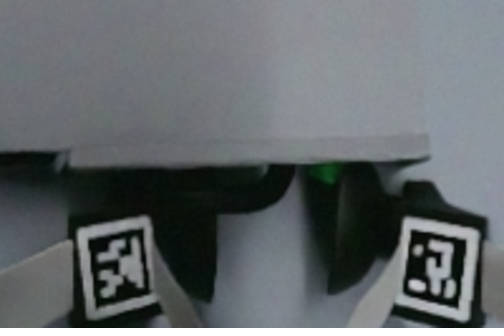

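Request:
{"name": "execute_actions", "arguments": {
  "actions": [
    {"r1":{"joints":{"arm_m":0.491,"gripper_m":0.05},"pace":"default"}}
  ],
  "cameras": []
}}

Request:
{"name": "execute_actions", "arguments": {
  "actions": [
    {"r1":{"joints":{"lift_m":0.898,"gripper_m":0.03},"pace":"slow"}}
  ],
  "cameras": ["r1_wrist_camera"]
}}

Request:
{"name": "zoom_image", "arguments": {
  "camera": "r1_wrist_camera",
  "region": [190, 180, 390, 310]
}}

Scene clock: 75.90 s.
r1.base_odometry: x=-0.318 y=+0.800 heading=+2.484 (m, m, rad; r1's odometry frame)
r1.turned_by_wheels: +0.000 (rad since the last result)
r1.turned_by_imu: +0.000 (rad since the last result)
r1.base_tilt: forward=-0.1 right=-0.4 (deg)
r1.lidar_m: 0.41 0.42 1.67 1.62 1.83 1.65 1.57 1.64 2.26 2.47 0.59 0.43
r1.base_status: not commanded
r1.joint_positions: lift_m=+0.889 arm_m=+0.492 wrist_yaw_rad=-0.005 wrist_pitch_rad=+1.309 wrist_roll_rad=+0.040 gripper_m=+0.050
r1.joint_status: all done
r1.on_its_own: wrist_yaw_rad is at rest, and its effort (+14) is outside its rest range (-13 to +13); wrist_pitch_rad is at rest, and its effort (-28) is outside its rest range (-23 to +23)
r1.motor_effort: lift_m=+20(20) arm_m=-7(7) wrist_yaw_rad=+14(16) wrist_pitch_rad=-28(29) wrist_roll_rad=-4(2) gripper_m=-2(13) wheel_0=-6(6) wheel_1=-2(2) wheel_2=-7(7) (%)
r1.hand_pose: x=+0.7372 y=-0.0878 z=+0.7885 quat_wxyz=(+0.793, +0.018, +0.609, -0.014) (m; r1's base frame)
r1.wrist_depth_mm: 276 226 228 231 285 289 293 / 265 220 221 224 278 279 286 / 256 213 216 217 270 272 274 / 250 208 209 211 263 264 266 / 242 244 211 212 254 257 258 / 236 238 191 245 196 248 251 / 232 232 236 - 242 242 245
r2.base_odometry: x=+0.605 y=-1.222 heading=-2.460 (m, m, rad; r2's odometry frame)
r2.turned_by_wheels: +0.000 (rad since the last result)
r2.turned_by_imu: +0.001 (rad since the last result)
r2.base_tilt: forward=+0.2 right=-0.2 (deg)
r2.lidar_m: 0.66 0.72 1.26 2.57 2.66 0.80 0.78 3.10 2.21 2.13 1.30 0.71
r2.base_status: not commanded
r2.joint_positions: lift_m=+1.140 arm_m=+0.099 wrist_yaw_rad=+0.000 wrist_pitch_rad=+1.570 wrist_roll_rad=+0.040 gripper_m=+0.110
r2.joint_status: not commanded
r2.motor_effort: lift_m=+22(22) arm_m=+7(8) wrist_yaw_rad=+0(0) wrist_pitch_rad=-1(1) wrist_roll_rad=+0(1) gripper_m=-1(1) wheel_0=-2(3) wheel_1=-1(1) wheel_2=+0(0) (%)
r2.hand_pose: x=+0.2698 y=-0.0874 z=+1.0296 quat_wxyz=(+0.707, +0.014, +0.707, -0.014) (m; r2's base frame)
r2.wrist_depth_mm: 1138 1182 1182 1229 1281 1281 1281 / 1255 1255 1255 1255 1281 1281 1255 / 1229 1281 1255 1281 1255 1281 1281 / 1255 1255 1281 1281 1281 1281 1281 / 1255 1255 1255 1255 1229 1281 1281 / 1229 1229 214 1042 204 1281 1255 / 1229 1255 1229 124 1281 1255 1308
pictures: none
No camera images: the call's "cameras" was empty. Leave "cameras" out to get every camera's image.

Scene clock: 77.03 s.
r1.base_odometry: x=-0.318 y=+0.800 heading=+2.484 (m, m, rad; r1's odometry frame)
r1.turned_by_wheels: +0.001 (rad since the last result)
r1.turned_by_imu: +0.001 (rad since the last result)
r1.base_tilt: forward=-0.1 right=-0.4 (deg)
r1.lidar_m: 0.40 0.41 1.68 1.63 1.83 1.63 1.57 1.64 2.30 2.44 0.61 0.42
r1.base_status: not commanded
r1.joint_positions: lift_m=+0.898 arm_m=+0.492 wrist_yaw_rad=-0.003 wrist_pitch_rad=+1.309 wrist_roll_rad=+0.040 gripper_m=+0.030
r1.joint_status: all done
r1.on_its_own: wrist_pitch_rad is at rest, and its effort (-27) is outside its rest range (-23 to +23)
r1.motor_effort: lift_m=+24(23) arm_m=-7(7) wrist_yaw_rad=+7(14) wrist_pitch_rad=-27(27) wrist_roll_rad=+0(2) gripper_m=-9(12) wheel_0=-2(6) wheel_1=+0(2) wheel_2=-4(7) (%)
r1.hand_pose: x=+0.7373 y=-0.0876 z=+0.7972 quat_wxyz=(+0.793, +0.017, +0.609, -0.013) (m; r1's base frame)
r1.wrist_depth_mm: 282 234 236 238 293 296 298 / 273 227 229 230 285 287 290 / 265 221 222 225 277 279 282 / 257 215 218 218 267 270 273 / 250 251 215 217 260 263 266 / 245 247 195 252 190 255 258 / 238 239 243 - 249 249 251
r2.base_odometry: x=+0.605 y=-1.222 heading=-2.460 (m, m, rad; r2's odometry frame)
r2.turned_by_wheels: +0.000 (rad since the last result)
r2.turned_by_imu: +0.000 (rad since the last result)
r2.base_tilt: forward=+0.1 right=-0.2 (deg)
r2.lidar_m: 0.66 0.71 1.27 2.58 2.67 0.84 0.80 3.11 2.24 2.15 1.30 0.72
r2.base_status: not commanded
r2.joint_positions: lift_m=+1.140 arm_m=+0.099 wrist_yaw_rad=+0.000 wrist_pitch_rad=+1.570 wrist_roll_rad=+0.040 gripper_m=+0.110
r2.joint_status: not commanded
r2.motor_effort: lift_m=+22(22) arm_m=+7(7) wrist_yaw_rad=+0(0) wrist_pitch_rad=-1(0) wrist_roll_rad=+1(1) gripper_m=-1(1) wheel_0=-2(2) wheel_1=-1(1) wheel_2=+0(0) (%)
r2.hand_pose: x=+0.2698 y=-0.0874 z=+1.0296 quat_wxyz=(+0.707, +0.014, +0.707, -0.014) (m; r2's base frame)
r2.wrist_depth_mm: 1138 1182 1182 1229 1255 1281 1281 / 1229 1281 1255 1255 1281 1281 1281 / 1255 1255 1255 1281 1281 1281 1281 / 1255 1281 1255 1281 1255 1255 1308 / 1255 1255 1281 1255 1255 1281 1255 / 1229 1229 214 1042 204 1281 1255 / 1229 1229 1255 124 1281 1281 1281
pictures: r1_wrist_camera
camera_calibration (this result's frames):
r1_wrist_camera: T_world_to_cam=[[-0.0478739, -0.998598, 0.0226068, -0.0782121], [-0.974918, 0.0417898, -0.218604, 0.942679], [0.217353, -0.0325053, -0.975552, 0.842931], [0, 0, 0, 1]] pos_world=[0.732078, -0.090097, 1.03016]
Images, in order (width x height): r1_wrist_camera 616x392.

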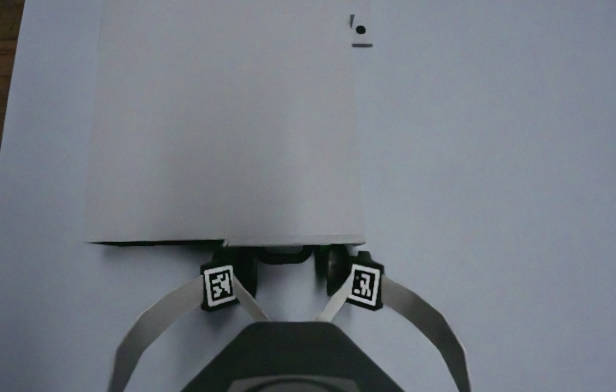

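Region (190, 180, 390, 310) of r1_wrist_camera's 616x392 image, scaled by 2.520; it fills the top 328 rows of this view, and the rest is white.

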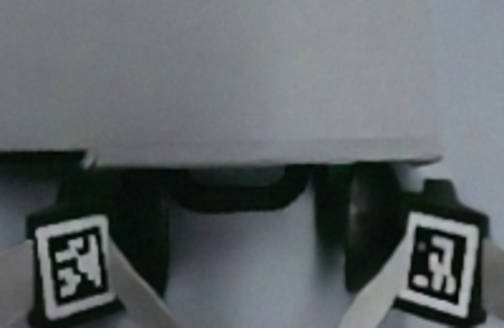

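Good. Squeeze in smaller steps at default gripper pace.

Request:
{"name": "execute_actions", "arguments": {
  "actions": [
    {"r1":{"joints":{"arm_m":0.496,"lift_m":0.890,"gripper_m":0.005},"contact_limits":{"arm_m":0.3},"pace":"slow"}}
  ],
  "cameras": []
}}

Request:
{"name": "execute_actions", "arguments": {
  "actions": [
    {"r1":{"joints":{"arm_m":0.497,"lift_m":0.883,"gripper_m":-0.018},"contact_limits":{"arm_m":0.3},"pace":"slow"}}
  ],
  "cameras": ["r1_wrist_camera"]
}}

Request:
{"name": "zoom_image", "arguments": {
  "camera": "r1_wrist_camera",
  "region": [190, 180, 390, 310]
}}

Scene clock: 78.53 s.
r1.base_odometry: x=-0.318 y=+0.800 heading=+2.484 (m, m, rad; r1's odometry frame)
r1.turned_by_wheels: +0.000 (rad since the last result)
r1.turned_by_imu: +0.000 (rad since the last result)
r1.base_tilt: forward=+0.0 right=-0.3 (deg)
r1.lidar_m: 0.40 0.41 1.67 1.64 1.85 1.64 1.56 1.66 2.27 2.47 0.58 0.44
r1.base_status: not commanded
r1.joint_positions: lift_m=+0.890 arm_m=+0.494 wrist_yaw_rad=-0.004 wrist_pitch_rad=+1.312 wrist_roll_rad=+0.040 gripper_m=+0.005
r1.joint_status: all done
r1.on_its_own: wrist_pitch_rad is at rest, and its effort (-34) is outside its rest range (-23 to +23)
r1.motor_effort: lift_m=+18(22) arm_m=+12(11) wrist_yaw_rad=+10(11) wrist_pitch_rad=-34(36) wrist_roll_rad=+0(0) gripper_m=-20(18) wheel_0=-1(2) wheel_1=+1(1) wheel_2=-4(4) (%)
r1.contact_limits: arm_m 0.3
r1.hand_pose: x=+0.7384 y=-0.0877 z=+0.7895 quat_wxyz=(+0.792, +0.017, +0.610, -0.014) (m; r1's base frame)
r1.wrist_depth_mm: 272 224 227 229 283 286 289 / 265 220 220 224 277 278 282 / 258 213 214 216 267 268 272 / 249 207 208 211 259 263 265 / 242 244 207 208 251 254 256 / 236 238 188 244 192 248 251 / 231 233 235 - 241 242 244
r2.base_odometry: x=+0.605 y=-1.222 heading=-2.460 (m, m, rad; r2's odometry frame)
r2.turned_by_wheels: +0.000 (rad since the last result)
r2.turned_by_imu: +0.000 (rad since the last result)
r2.base_tilt: forward=+0.1 right=-0.2 (deg)
r2.lidar_m: 0.65 0.70 1.31 2.56 2.69 0.83 0.78 3.12 2.22 2.13 1.31 0.72
r2.base_status: not commanded
r2.joint_positions: lift_m=+1.140 arm_m=+0.099 wrist_yaw_rad=+0.000 wrist_pitch_rad=+1.570 wrist_roll_rad=+0.040 gripper_m=+0.110
r2.joint_status: not commanded
r2.motor_effort: lift_m=+22(22) arm_m=+7(7) wrist_yaw_rad=+0(1) wrist_pitch_rad=+0(1) wrist_roll_rad=-2(1) gripper_m=-1(1) wheel_0=-2(2) wheel_1=-1(1) wheel_2=+0(0) (%)
r2.hand_pose: x=+0.2698 y=-0.0874 z=+1.0296 quat_wxyz=(+0.707, +0.014, +0.707, -0.014) (m; r2's base frame)
r2.wrist_depth_mm: 1160 1182 1182 1229 1229 1281 1336 / 1255 1255 1281 1281 1281 1281 1281 / 1281 1255 1255 1281 1281 1281 1281 / 1255 1281 1255 1255 1255 1281 1308 / 1255 1229 1255 1281 1281 1281 1281 / 1255 1255 213 1042 205 1255 1281 / 1255 1229 1229 124 1255 1255 1255
pictures: none
No camera images: the call's "cameras" was empty. Leave "cameras" out to get every camera's image.

Scene clock: 79.63 s.
r1.base_odometry: x=-0.318 y=+0.800 heading=+2.484 (m, m, rad; r1's odometry frame)
r1.turned_by_wheels: +0.000 (rad since the last result)
r1.turned_by_imu: +0.000 (rad since the last result)
r1.base_tilt: forward=-0.1 right=-0.4 (deg)
r1.lidar_m: 0.40 0.46 1.70 1.65 1.84 1.62 1.56 1.63 2.31 2.45 0.61 0.43
r1.base_status: not commanded
r1.joint_positions: lift_m=+0.883 arm_m=+0.495 wrist_yaw_rad=-0.004 wrist_pitch_rad=+1.312 wrist_roll_rad=+0.040 gripper_m=-0.017
r1.joint_status: all done
r1.on_its_own: wrist_pitch_rad is at rest, and its effort (-35) is outside its rest range (-23 to +23)
r1.motor_effort: lift_m=+18(18) arm_m=+12(13) wrist_yaw_rad=+9(13) wrist_pitch_rad=-35(40) wrist_roll_rad=-1(1) gripper_m=-25(26) wheel_0=+0(1) wheel_1=+1(1) wheel_2=-4(4) (%)
r1.contact_limits: arm_m 0.3
r1.hand_pose: x=+0.7392 y=-0.0877 z=+0.7825 quat_wxyz=(+0.792, +0.017, +0.610, -0.014) (m; r1's base frame)
r1.wrist_depth_mm: 265 216 220 223 274 277 282 / 257 211 214 215 270 271 274 / 248 206 208 210 259 264 265 / 243 200 202 204 253 257 258 / 236 236 199 202 247 249 250 / 232 231 197 236 185 241 243 / 225 227 229 - 235 236 236
r2.base_odometry: x=+0.605 y=-1.222 heading=-2.460 (m, m, rad; r2's odometry frame)
r2.turned_by_wheels: +0.000 (rad since the last result)
r2.turned_by_imu: +0.000 (rad since the last result)
r2.base_tilt: forward=+0.1 right=-0.2 (deg)
r2.lidar_m: 0.66 0.69 1.28 2.55 2.71 0.84 0.78 3.08 2.21 2.12 1.31 0.72
r2.base_status: not commanded
r2.joint_positions: lift_m=+1.140 arm_m=+0.099 wrist_yaw_rad=+0.000 wrist_pitch_rad=+1.570 wrist_roll_rad=+0.040 gripper_m=+0.110
r2.joint_status: not commanded
r2.motor_effort: lift_m=+22(22) arm_m=+7(7) wrist_yaw_rad=+0(0) wrist_pitch_rad=-1(1) wrist_roll_rad=+0(0) gripper_m=-1(0) wheel_0=-2(2) wheel_1=-1(1) wheel_2=+0(0) (%)
r2.hand_pose: x=+0.2698 y=-0.0874 z=+1.0296 quat_wxyz=(+0.707, +0.014, +0.707, -0.014) (m; r2's base frame)
r2.wrist_depth_mm: 1160 1160 1182 1229 1255 1308 1281 / 1255 1255 1255 1281 1281 1281 1281 / 1281 1255 1281 1281 1281 1281 1308 / 1255 1255 1255 1255 1255 1255 1281 / 1255 1281 1229 1255 1255 1281 1308 / 1229 1229 214 1042 206 1255 1255 / 1255 1255 1255 124 1255 1281 1281
pictures: r1_wrist_camera
camera_calibration (this result's frames):
r1_wrist_camera: T_world_to_cam=[[-0.0489591, -0.998542, 0.0227385, -0.0771712], [-0.975484, 0.0429133, -0.215846, 0.939647], [0.214556, -0.0327487, -0.976163, 0.830752], [0, 0, 0, 1]] pos_world=[0.73459, -0.0901761, 1.01552]
Images, in order (width x height): r1_wrist_camera 616x392.

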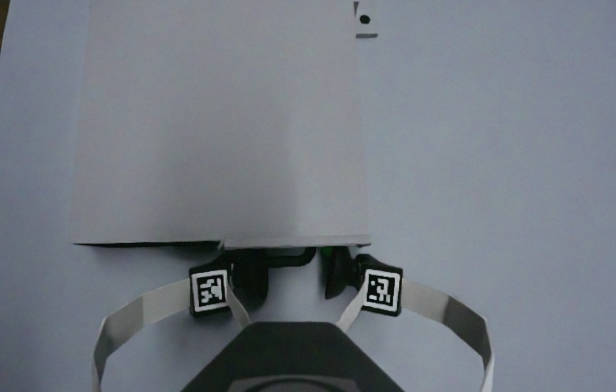

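Region (190, 180, 390, 310) of r1_wrist_camera's 616x392 image, scaled by 2.520; it fills the top 328 rows of this view, and the rest is white.

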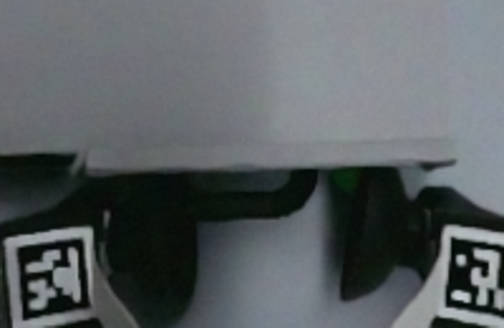

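Test pull.

Request:
{"name": "execute_actions", "arguments": {
  "actions": [
    {"r1":{"joints":{"arm_m":0.480},"pace":"slow"}}
  ],
  "cameras": ["r1_wrist_camera"]
}}

Request:
{"name": "zoom_image", "arguments": {
  "camera": "r1_wrist_camera",
  "region": [190, 180, 390, 310]
}}

Scene clock: 80.80 s.
r1.base_odometry: x=-0.318 y=+0.800 heading=+2.485 (m, m, rad; r1's odometry frame)
r1.turned_by_wheels: +0.000 (rad since the last result)
r1.turned_by_imu: +0.001 (rad since the last result)
r1.base_tilt: forward=+0.0 right=-0.4 (deg)
r1.lidar_m: 0.38 0.45 1.70 1.64 1.88 1.63 1.54 1.65 2.27 2.45 0.58 0.42
r1.base_status: not commanded
r1.joint_positions: lift_m=+0.883 arm_m=+0.482 wrist_yaw_rad=+0.002 wrist_pitch_rad=+1.292 wrist_roll_rad=+0.040 gripper_m=-0.017
r1.joint_status: all done
r1.motor_effort: lift_m=+19(19) arm_m=-12(14) wrist_yaw_rad=-8(10) wrist_pitch_rad=+20(36) wrist_roll_rad=-3(1) gripper_m=-26(26) wheel_0=-1(1) wheel_1=+0(1) wheel_2=+1(4) (%)
r1.hand_pose: x=+0.7325 y=-0.0872 z=+0.7839 quat_wxyz=(+0.798, +0.015, +0.602, -0.011) (m; r1's base frame)
r1.wrist_depth_mm: 273 224 227 230 281 287 294 / 265 218 220 222 274 278 281 / 256 211 213 215 264 268 272 / 246 204 206 209 256 260 262 / 240 241 202 220 250 252 254 / 233 233 185 239 184 245 245 / 226 229 232 - 236 236 238
r2.base_odometry: x=+0.605 y=-1.222 heading=-2.460 (m, m, rad; r2's odometry frame)
r2.turned_by_wheels: +0.000 (rad since the last result)
r2.turned_by_imu: +0.000 (rad since the last result)
r2.base_tilt: forward=+0.1 right=-0.2 (deg)
r2.lidar_m: 0.65 0.70 1.30 2.57 2.68 0.83 0.79 3.10 2.21 2.13 1.30 0.72
r2.base_status: not commanded
r2.joint_positions: lift_m=+1.140 arm_m=+0.099 wrist_yaw_rad=+0.000 wrist_pitch_rad=+1.570 wrist_roll_rad=+0.040 gripper_m=+0.110
r2.joint_status: not commanded
r2.motor_effort: lift_m=+22(22) arm_m=+7(8) wrist_yaw_rad=+0(0) wrist_pitch_rad=-1(1) wrist_roll_rad=+2(1) gripper_m=-1(0) wheel_0=-2(2) wheel_1=-1(1) wheel_2=+0(0) (%)
r2.hand_pose: x=+0.2698 y=-0.0874 z=+1.0296 quat_wxyz=(+0.707, +0.014, +0.707, -0.014) (m; r2's base frame)
r2.wrist_depth_mm: 1138 1182 1205 1205 1255 1281 1281 / 1255 1255 1255 1281 1255 1281 1281 / 1281 1255 1255 1255 1281 1281 1308 / 1255 1255 1281 1281 1255 1281 1281 / 1255 1255 1281 1255 1281 1281 1255 / 1229 1255 214 1042 205 1255 1281 / 1229 1255 1229 124 1255 1255 1255
pictures: r1_wrist_camera
camera_calibration (this result's frames):
r1_wrist_camera: T_world_to_cam=[[-0.0428049, -0.998845, 0.0218392, -0.0808593], [-0.971245, 0.036478, -0.235272, 0.945002], [0.234204, -0.031282, -0.971684, 0.815815], [0, 0, 0, 1]] pos_world=[0.7233, -0.0897173, 1.01681]
Images, in order (width x height): r1_wrist_camera 616x392.

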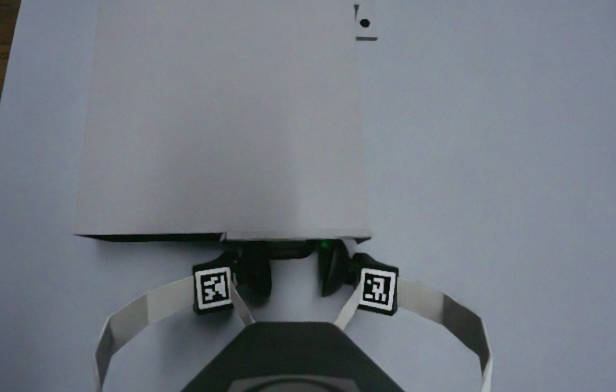

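Region (190, 180, 390, 310) of r1_wrist_camera's 616x392 image, scaled by 2.520; it fills the top 328 rows of this view, and the rest is white.

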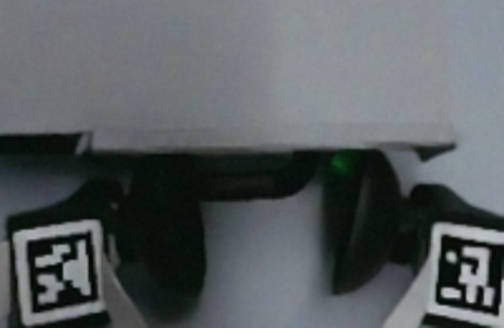

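Request:
{"name": "execute_actions", "arguments": {
  "actions": [
    {"r1":{"joints":{"arm_m":0.474,"lift_m":0.879,"gripper_m":-0.037},"pace":"slow"}}
  ],
  "cameras": ["r1_wrist_camera"]
}}

Request:
{"name": "zoom_image", "arguments": {
  "camera": "r1_wrist_camera",
  "region": [190, 180, 390, 310]
}}

Scene clock: 81.90 s.
r1.base_odometry: x=-0.318 y=+0.800 heading=+2.485 (m, m, rad; r1's odometry frame)
r1.turned_by_wheels: +0.000 (rad since the last result)
r1.turned_by_imu: +0.000 (rad since the last result)
r1.base_tilt: forward=+0.0 right=-0.3 (deg)
r1.lidar_m: 0.37 0.43 1.67 1.66 1.89 1.63 1.56 1.64 2.24 2.44 0.60 0.44
r1.base_status: not commanded
r1.joint_positions: lift_m=+0.879 arm_m=+0.476 wrist_yaw_rad=+0.000 wrist_pitch_rad=+1.300 wrist_roll_rad=+0.040 gripper_m=-0.036
r1.joint_status: all done
r1.motor_effort: lift_m=+20(19) arm_m=-9(14) wrist_yaw_rad=-2(10) wrist_pitch_rad=-1(28) wrist_roll_rad=-2(2) gripper_m=-19(25) wheel_0=+0(1) wheel_1=+1(1) wheel_2=+1(2) (%)
r1.hand_pose: x=+0.7235 y=-0.0874 z=+0.7792 quat_wxyz=(+0.796, +0.016, +0.605, -0.012) (m; r1's base frame)
r1.wrist_depth_mm: 268 219 222 224 276 281 283 / 258 212 214 216 268 272 276 / 249 205 208 209 260 263 266 / 242 200 202 203 252 254 256 / 235 238 239 207 245 248 249 / 229 229 181 200 173 239 241 / 223 224 227 - 231 233 236
r2.base_odometry: x=+0.605 y=-1.222 heading=-2.460 (m, m, rad; r2's odometry frame)
r2.turned_by_wheels: +0.000 (rad since the last result)
r2.turned_by_imu: +0.000 (rad since the last result)
r2.base_tilt: forward=+0.2 right=-0.2 (deg)
r2.lidar_m: 0.67 0.70 1.29 2.55 2.68 0.84 0.76 3.12 2.22 2.12 1.29 0.72
r2.base_status: not commanded
r2.joint_positions: lift_m=+1.140 arm_m=+0.099 wrist_yaw_rad=+0.000 wrist_pitch_rad=+1.570 wrist_roll_rad=+0.040 gripper_m=+0.110
r2.joint_status: not commanded
r2.motor_effort: lift_m=+22(22) arm_m=+7(7) wrist_yaw_rad=+0(0) wrist_pitch_rad=+0(1) wrist_roll_rad=-2(1) gripper_m=-2(2) wheel_0=-2(2) wheel_1=-1(1) wheel_2=+0(1) (%)
r2.hand_pose: x=+0.2698 y=-0.0874 z=+1.0296 quat_wxyz=(+0.707, +0.014, +0.707, -0.014) (m; r2's base frame)
r2.wrist_depth_mm: 1138 1160 1182 1205 1255 1281 1308 / 1255 1281 1281 1281 1281 1281 1281 / 1255 1281 1255 1281 1281 1281 1281 / 1255 1229 1255 1281 1281 1281 1281 / 1255 1229 1229 1255 1255 1281 1281 / 1229 1255 214 1042 205 1281 1281 / 1255 1255 1255 124 1255 1281 1281
pictures: r1_wrist_camera
camera_calibration (this result's frames):
r1_wrist_camera: T_world_to_cam=[[-0.0447688, -0.99875, 0.0222252, -0.0801899], [-0.973053, 0.038558, -0.227334, 0.930452], [0.226193, -0.0318037, -0.973563, 0.820569], [0, 0, 0, 1]] pos_world=[0.716182, -0.0898689, 1.01218]
Images, in order (width x height): r1_wrist_camera 616x392.

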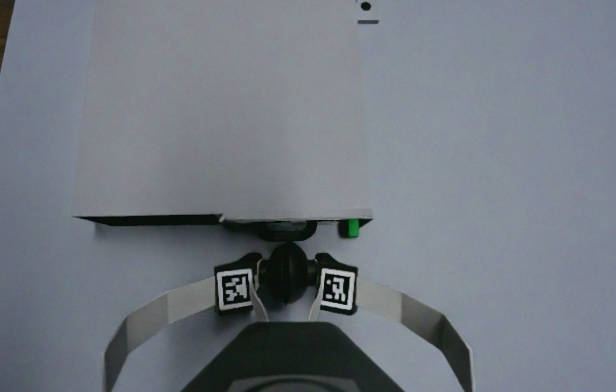

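Region (190, 180, 390, 310) of r1_wrist_camera's 616x392 image, scaled by 2.520; it fills the top 328 rows of this view, and the rest is white.

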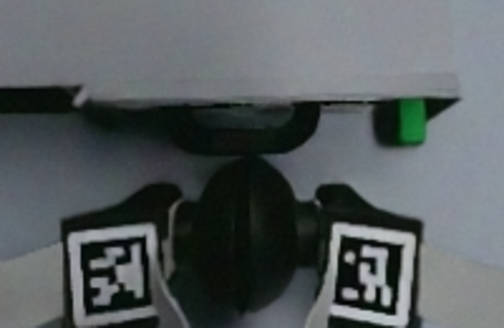

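Request:
{"name": "execute_actions", "arguments": {
  "actions": [
    {"r1":{"base":{"strafe_m":-0.006},"joints":{"arm_m":0.466,"lift_m":0.899,"gripper_m":0.064},"pace":"default"}}
  ],
  "cameras": []
}}

Request:
{"name": "execute_actions", "arguments": {
  "actions": [
    {"r1":{"joints":{"arm_m":0.483},"contact_limits":{"arm_m":0.1},"pace":"slow"}}
  ],
  "cameras": ["r1_wrist_camera"]
}}

Request:
{"name": "zoom_image", "arguments": {
  "camera": "r1_wrist_camera",
  "region": [190, 180, 390, 310]
}}

Scene clock: 84.13 s.
r1.base_odometry: x=-0.314 y=+0.804 heading=+2.485 (m, m, rad; r1's odometry frame)
r1.turned_by_wheels: +0.000 (rad since the last result)
r1.turned_by_imu: +0.000 (rad since the last result)
r1.base_tilt: forward=-0.1 right=-0.4 (deg)
r1.lidar_m: 0.39 0.46 1.70 1.66 1.87 1.65 1.57 1.64 2.30 2.43 0.59 0.40
r1.base_status: done
r1.joint_positions: lift_m=+0.899 arm_m=+0.468 wrist_yaw_rad=+0.000 wrist_pitch_rad=+1.300 wrist_roll_rad=+0.040 gripper_m=+0.064
r1.joint_status: all done
r1.motor_effort: lift_m=+23(23) arm_m=-9(9) wrist_yaw_rad=-2(2) wrist_pitch_rad=-2(2) wrist_roll_rad=+1(1) gripper_m=-2(21) wheel_0=-1(10) wheel_1=+1(7) wheel_2=+0(0) (%)
r1.hand_pose: x=+0.7155 y=-0.0874 z=+0.7990 quat_wxyz=(+0.796, +0.016, +0.605, -0.012) (m; r1's base frame)
r1.wrist_depth_mm: 289 242 242 247 300 304 306 / 279 235 236 237 289 296 296 / 270 227 228 229 281 283 286 / 262 220 223 225 273 274 278 / 256 257 258 262 265 267 270 / 248 247 249 255 254 258 262 / 240 242 246 - 250 252 254
r2.base_odometry: x=+0.605 y=-1.222 heading=-2.460 (m, m, rad; r2's odometry frame)
r2.turned_by_wheels: +0.000 (rad since the last result)
r2.turned_by_imu: +0.001 (rad since the last result)
r2.base_tilt: forward=+0.1 right=-0.2 (deg)
r2.lidar_m: 0.67 0.71 1.27 2.57 2.69 0.82 0.78 3.12 2.23 2.13 1.31 0.70
r2.base_status: not commanded
r2.joint_positions: lift_m=+1.140 arm_m=+0.099 wrist_yaw_rad=+0.000 wrist_pitch_rad=+1.570 wrist_roll_rad=+0.040 gripper_m=+0.110
r2.joint_status: not commanded
r2.motor_effort: lift_m=+22(22) arm_m=+7(7) wrist_yaw_rad=+0(0) wrist_pitch_rad=-1(0) wrist_roll_rad=+1(0) gripper_m=-2(1) wheel_0=-2(2) wheel_1=-1(1) wheel_2=+0(0) (%)
r2.hand_pose: x=+0.2698 y=-0.0874 z=+1.0296 quat_wxyz=(+0.707, +0.014, +0.707, -0.014) (m; r2's base frame)
r2.wrist_depth_mm: 1138 1182 1182 1205 1255 1281 1308 / 1255 1255 1255 1281 1281 1281 1281 / 1255 1229 1281 1281 1281 1281 1281 / 1255 1255 1281 1255 1255 1255 1308 / 1255 1255 1255 1255 1255 1281 1281 / 1229 1255 213 1042 205 1281 1281 / 1229 1255 1229 124 1281 1255 1281
pictures: none
No camera images: the call's "cameras" was empty. Leave "cameras" out to get every camera's image.

Scene clock: 85.23 s.
r1.base_odometry: x=-0.314 y=+0.804 heading=+2.485 (m, m, rad; r1's odometry frame)
r1.turned_by_wheels: +0.000 (rad since the last result)
r1.turned_by_imu: +0.000 (rad since the last result)
r1.base_tilt: forward=-0.1 right=-0.4 (deg)
r1.lidar_m: 0.40 0.42 1.70 1.67 1.86 1.66 1.56 1.66 2.25 2.46 0.61 0.43
r1.base_status: not commanded
r1.joint_positions: lift_m=+0.899 arm_m=+0.481 wrist_yaw_rad=+0.000 wrist_pitch_rad=+1.300 wrist_roll_rad=+0.040 gripper_m=+0.064
r1.joint_status: all done
r1.motor_effort: lift_m=+23(23) arm_m=+9(7) wrist_yaw_rad=-1(2) wrist_pitch_rad=-2(2) wrist_roll_rad=+1(0) gripper_m=-4(4) wheel_0=-1(1) wheel_1=+1(1) wheel_2=+0(0) (%)
r1.contact_limits: arm_m 0.1
r1.hand_pose: x=+0.7294 y=-0.0874 z=+0.7990 quat_wxyz=(+0.796, +0.016, +0.605, -0.012) (m; r1's base frame)
r1.wrist_depth_mm: 289 241 243 245 300 303 307 / 281 234 235 237 290 294 296 / 271 225 228 229 282 283 287 / 263 219 221 223 272 276 277 / 255 255 223 259 264 265 268 / 248 249 249 253 253 259 260 / 240 244 246 - 251 252 253
r2.base_odometry: x=+0.605 y=-1.222 heading=-2.460 (m, m, rad; r2's odometry frame)
r2.turned_by_wheels: +0.000 (rad since the last result)
r2.turned_by_imu: +0.000 (rad since the last result)
r2.base_tilt: forward=+0.1 right=-0.3 (deg)
r2.lidar_m: 0.65 0.70 1.27 2.56 2.68 0.82 0.78 3.07 2.24 2.13 1.30 0.72
r2.base_status: not commanded
r2.joint_positions: lift_m=+1.140 arm_m=+0.099 wrist_yaw_rad=+0.000 wrist_pitch_rad=+1.570 wrist_roll_rad=+0.040 gripper_m=+0.110
r2.joint_status: not commanded
r2.motor_effort: lift_m=+22(22) arm_m=+7(7) wrist_yaw_rad=+0(0) wrist_pitch_rad=-1(1) wrist_roll_rad=+1(0) gripper_m=+0(1) wheel_0=-2(2) wheel_1=-1(1) wheel_2=+0(0) (%)
r2.hand_pose: x=+0.2698 y=-0.0874 z=+1.0296 quat_wxyz=(+0.707, +0.014, +0.707, -0.014) (m; r2's base frame)
r2.wrist_depth_mm: 1160 1160 1182 1205 1229 1281 1308 / 1255 1255 1281 1281 1281 1281 1281 / 1281 1255 1255 1255 1281 1281 1308 / 1229 1255 1281 1255 1255 1281 1281 / 1229 1255 1255 1255 1255 1281 1281 / 1229 1255 214 1042 206 1281 1281 / 1229 1229 1229 124 1229 1281 1255
pictures: r1_wrist_camera
camera_calibration (this result's frames):
r1_wrist_camera: T_world_to_cam=[[-0.0449042, -0.998744, 0.0222255, -0.0802789], [-0.97305, 0.0386902, -0.227327, 0.94061], [0.226182, -0.0318345, -0.973565, 0.838467], [0, 0, 0, 1]] pos_world=[0.72201, -0.0898783, 1.03191]
Images, in order (width x height): r1_wrist_camera 616x392.

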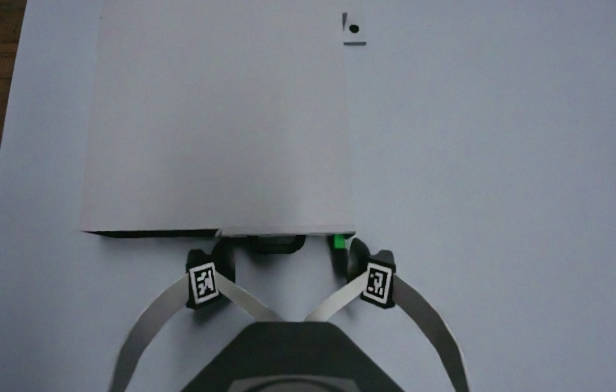

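Region (190, 180, 390, 310) of r1_wrist_camera's 616x392 image, scaled by 2.520; it fills the top 328 rows of this view, and the rest is white.

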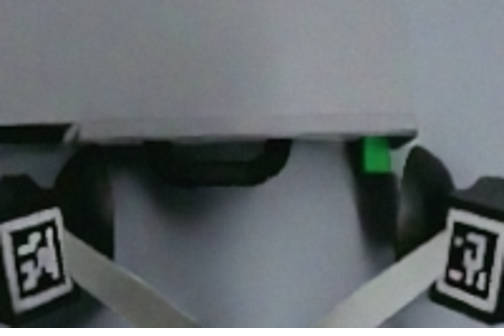

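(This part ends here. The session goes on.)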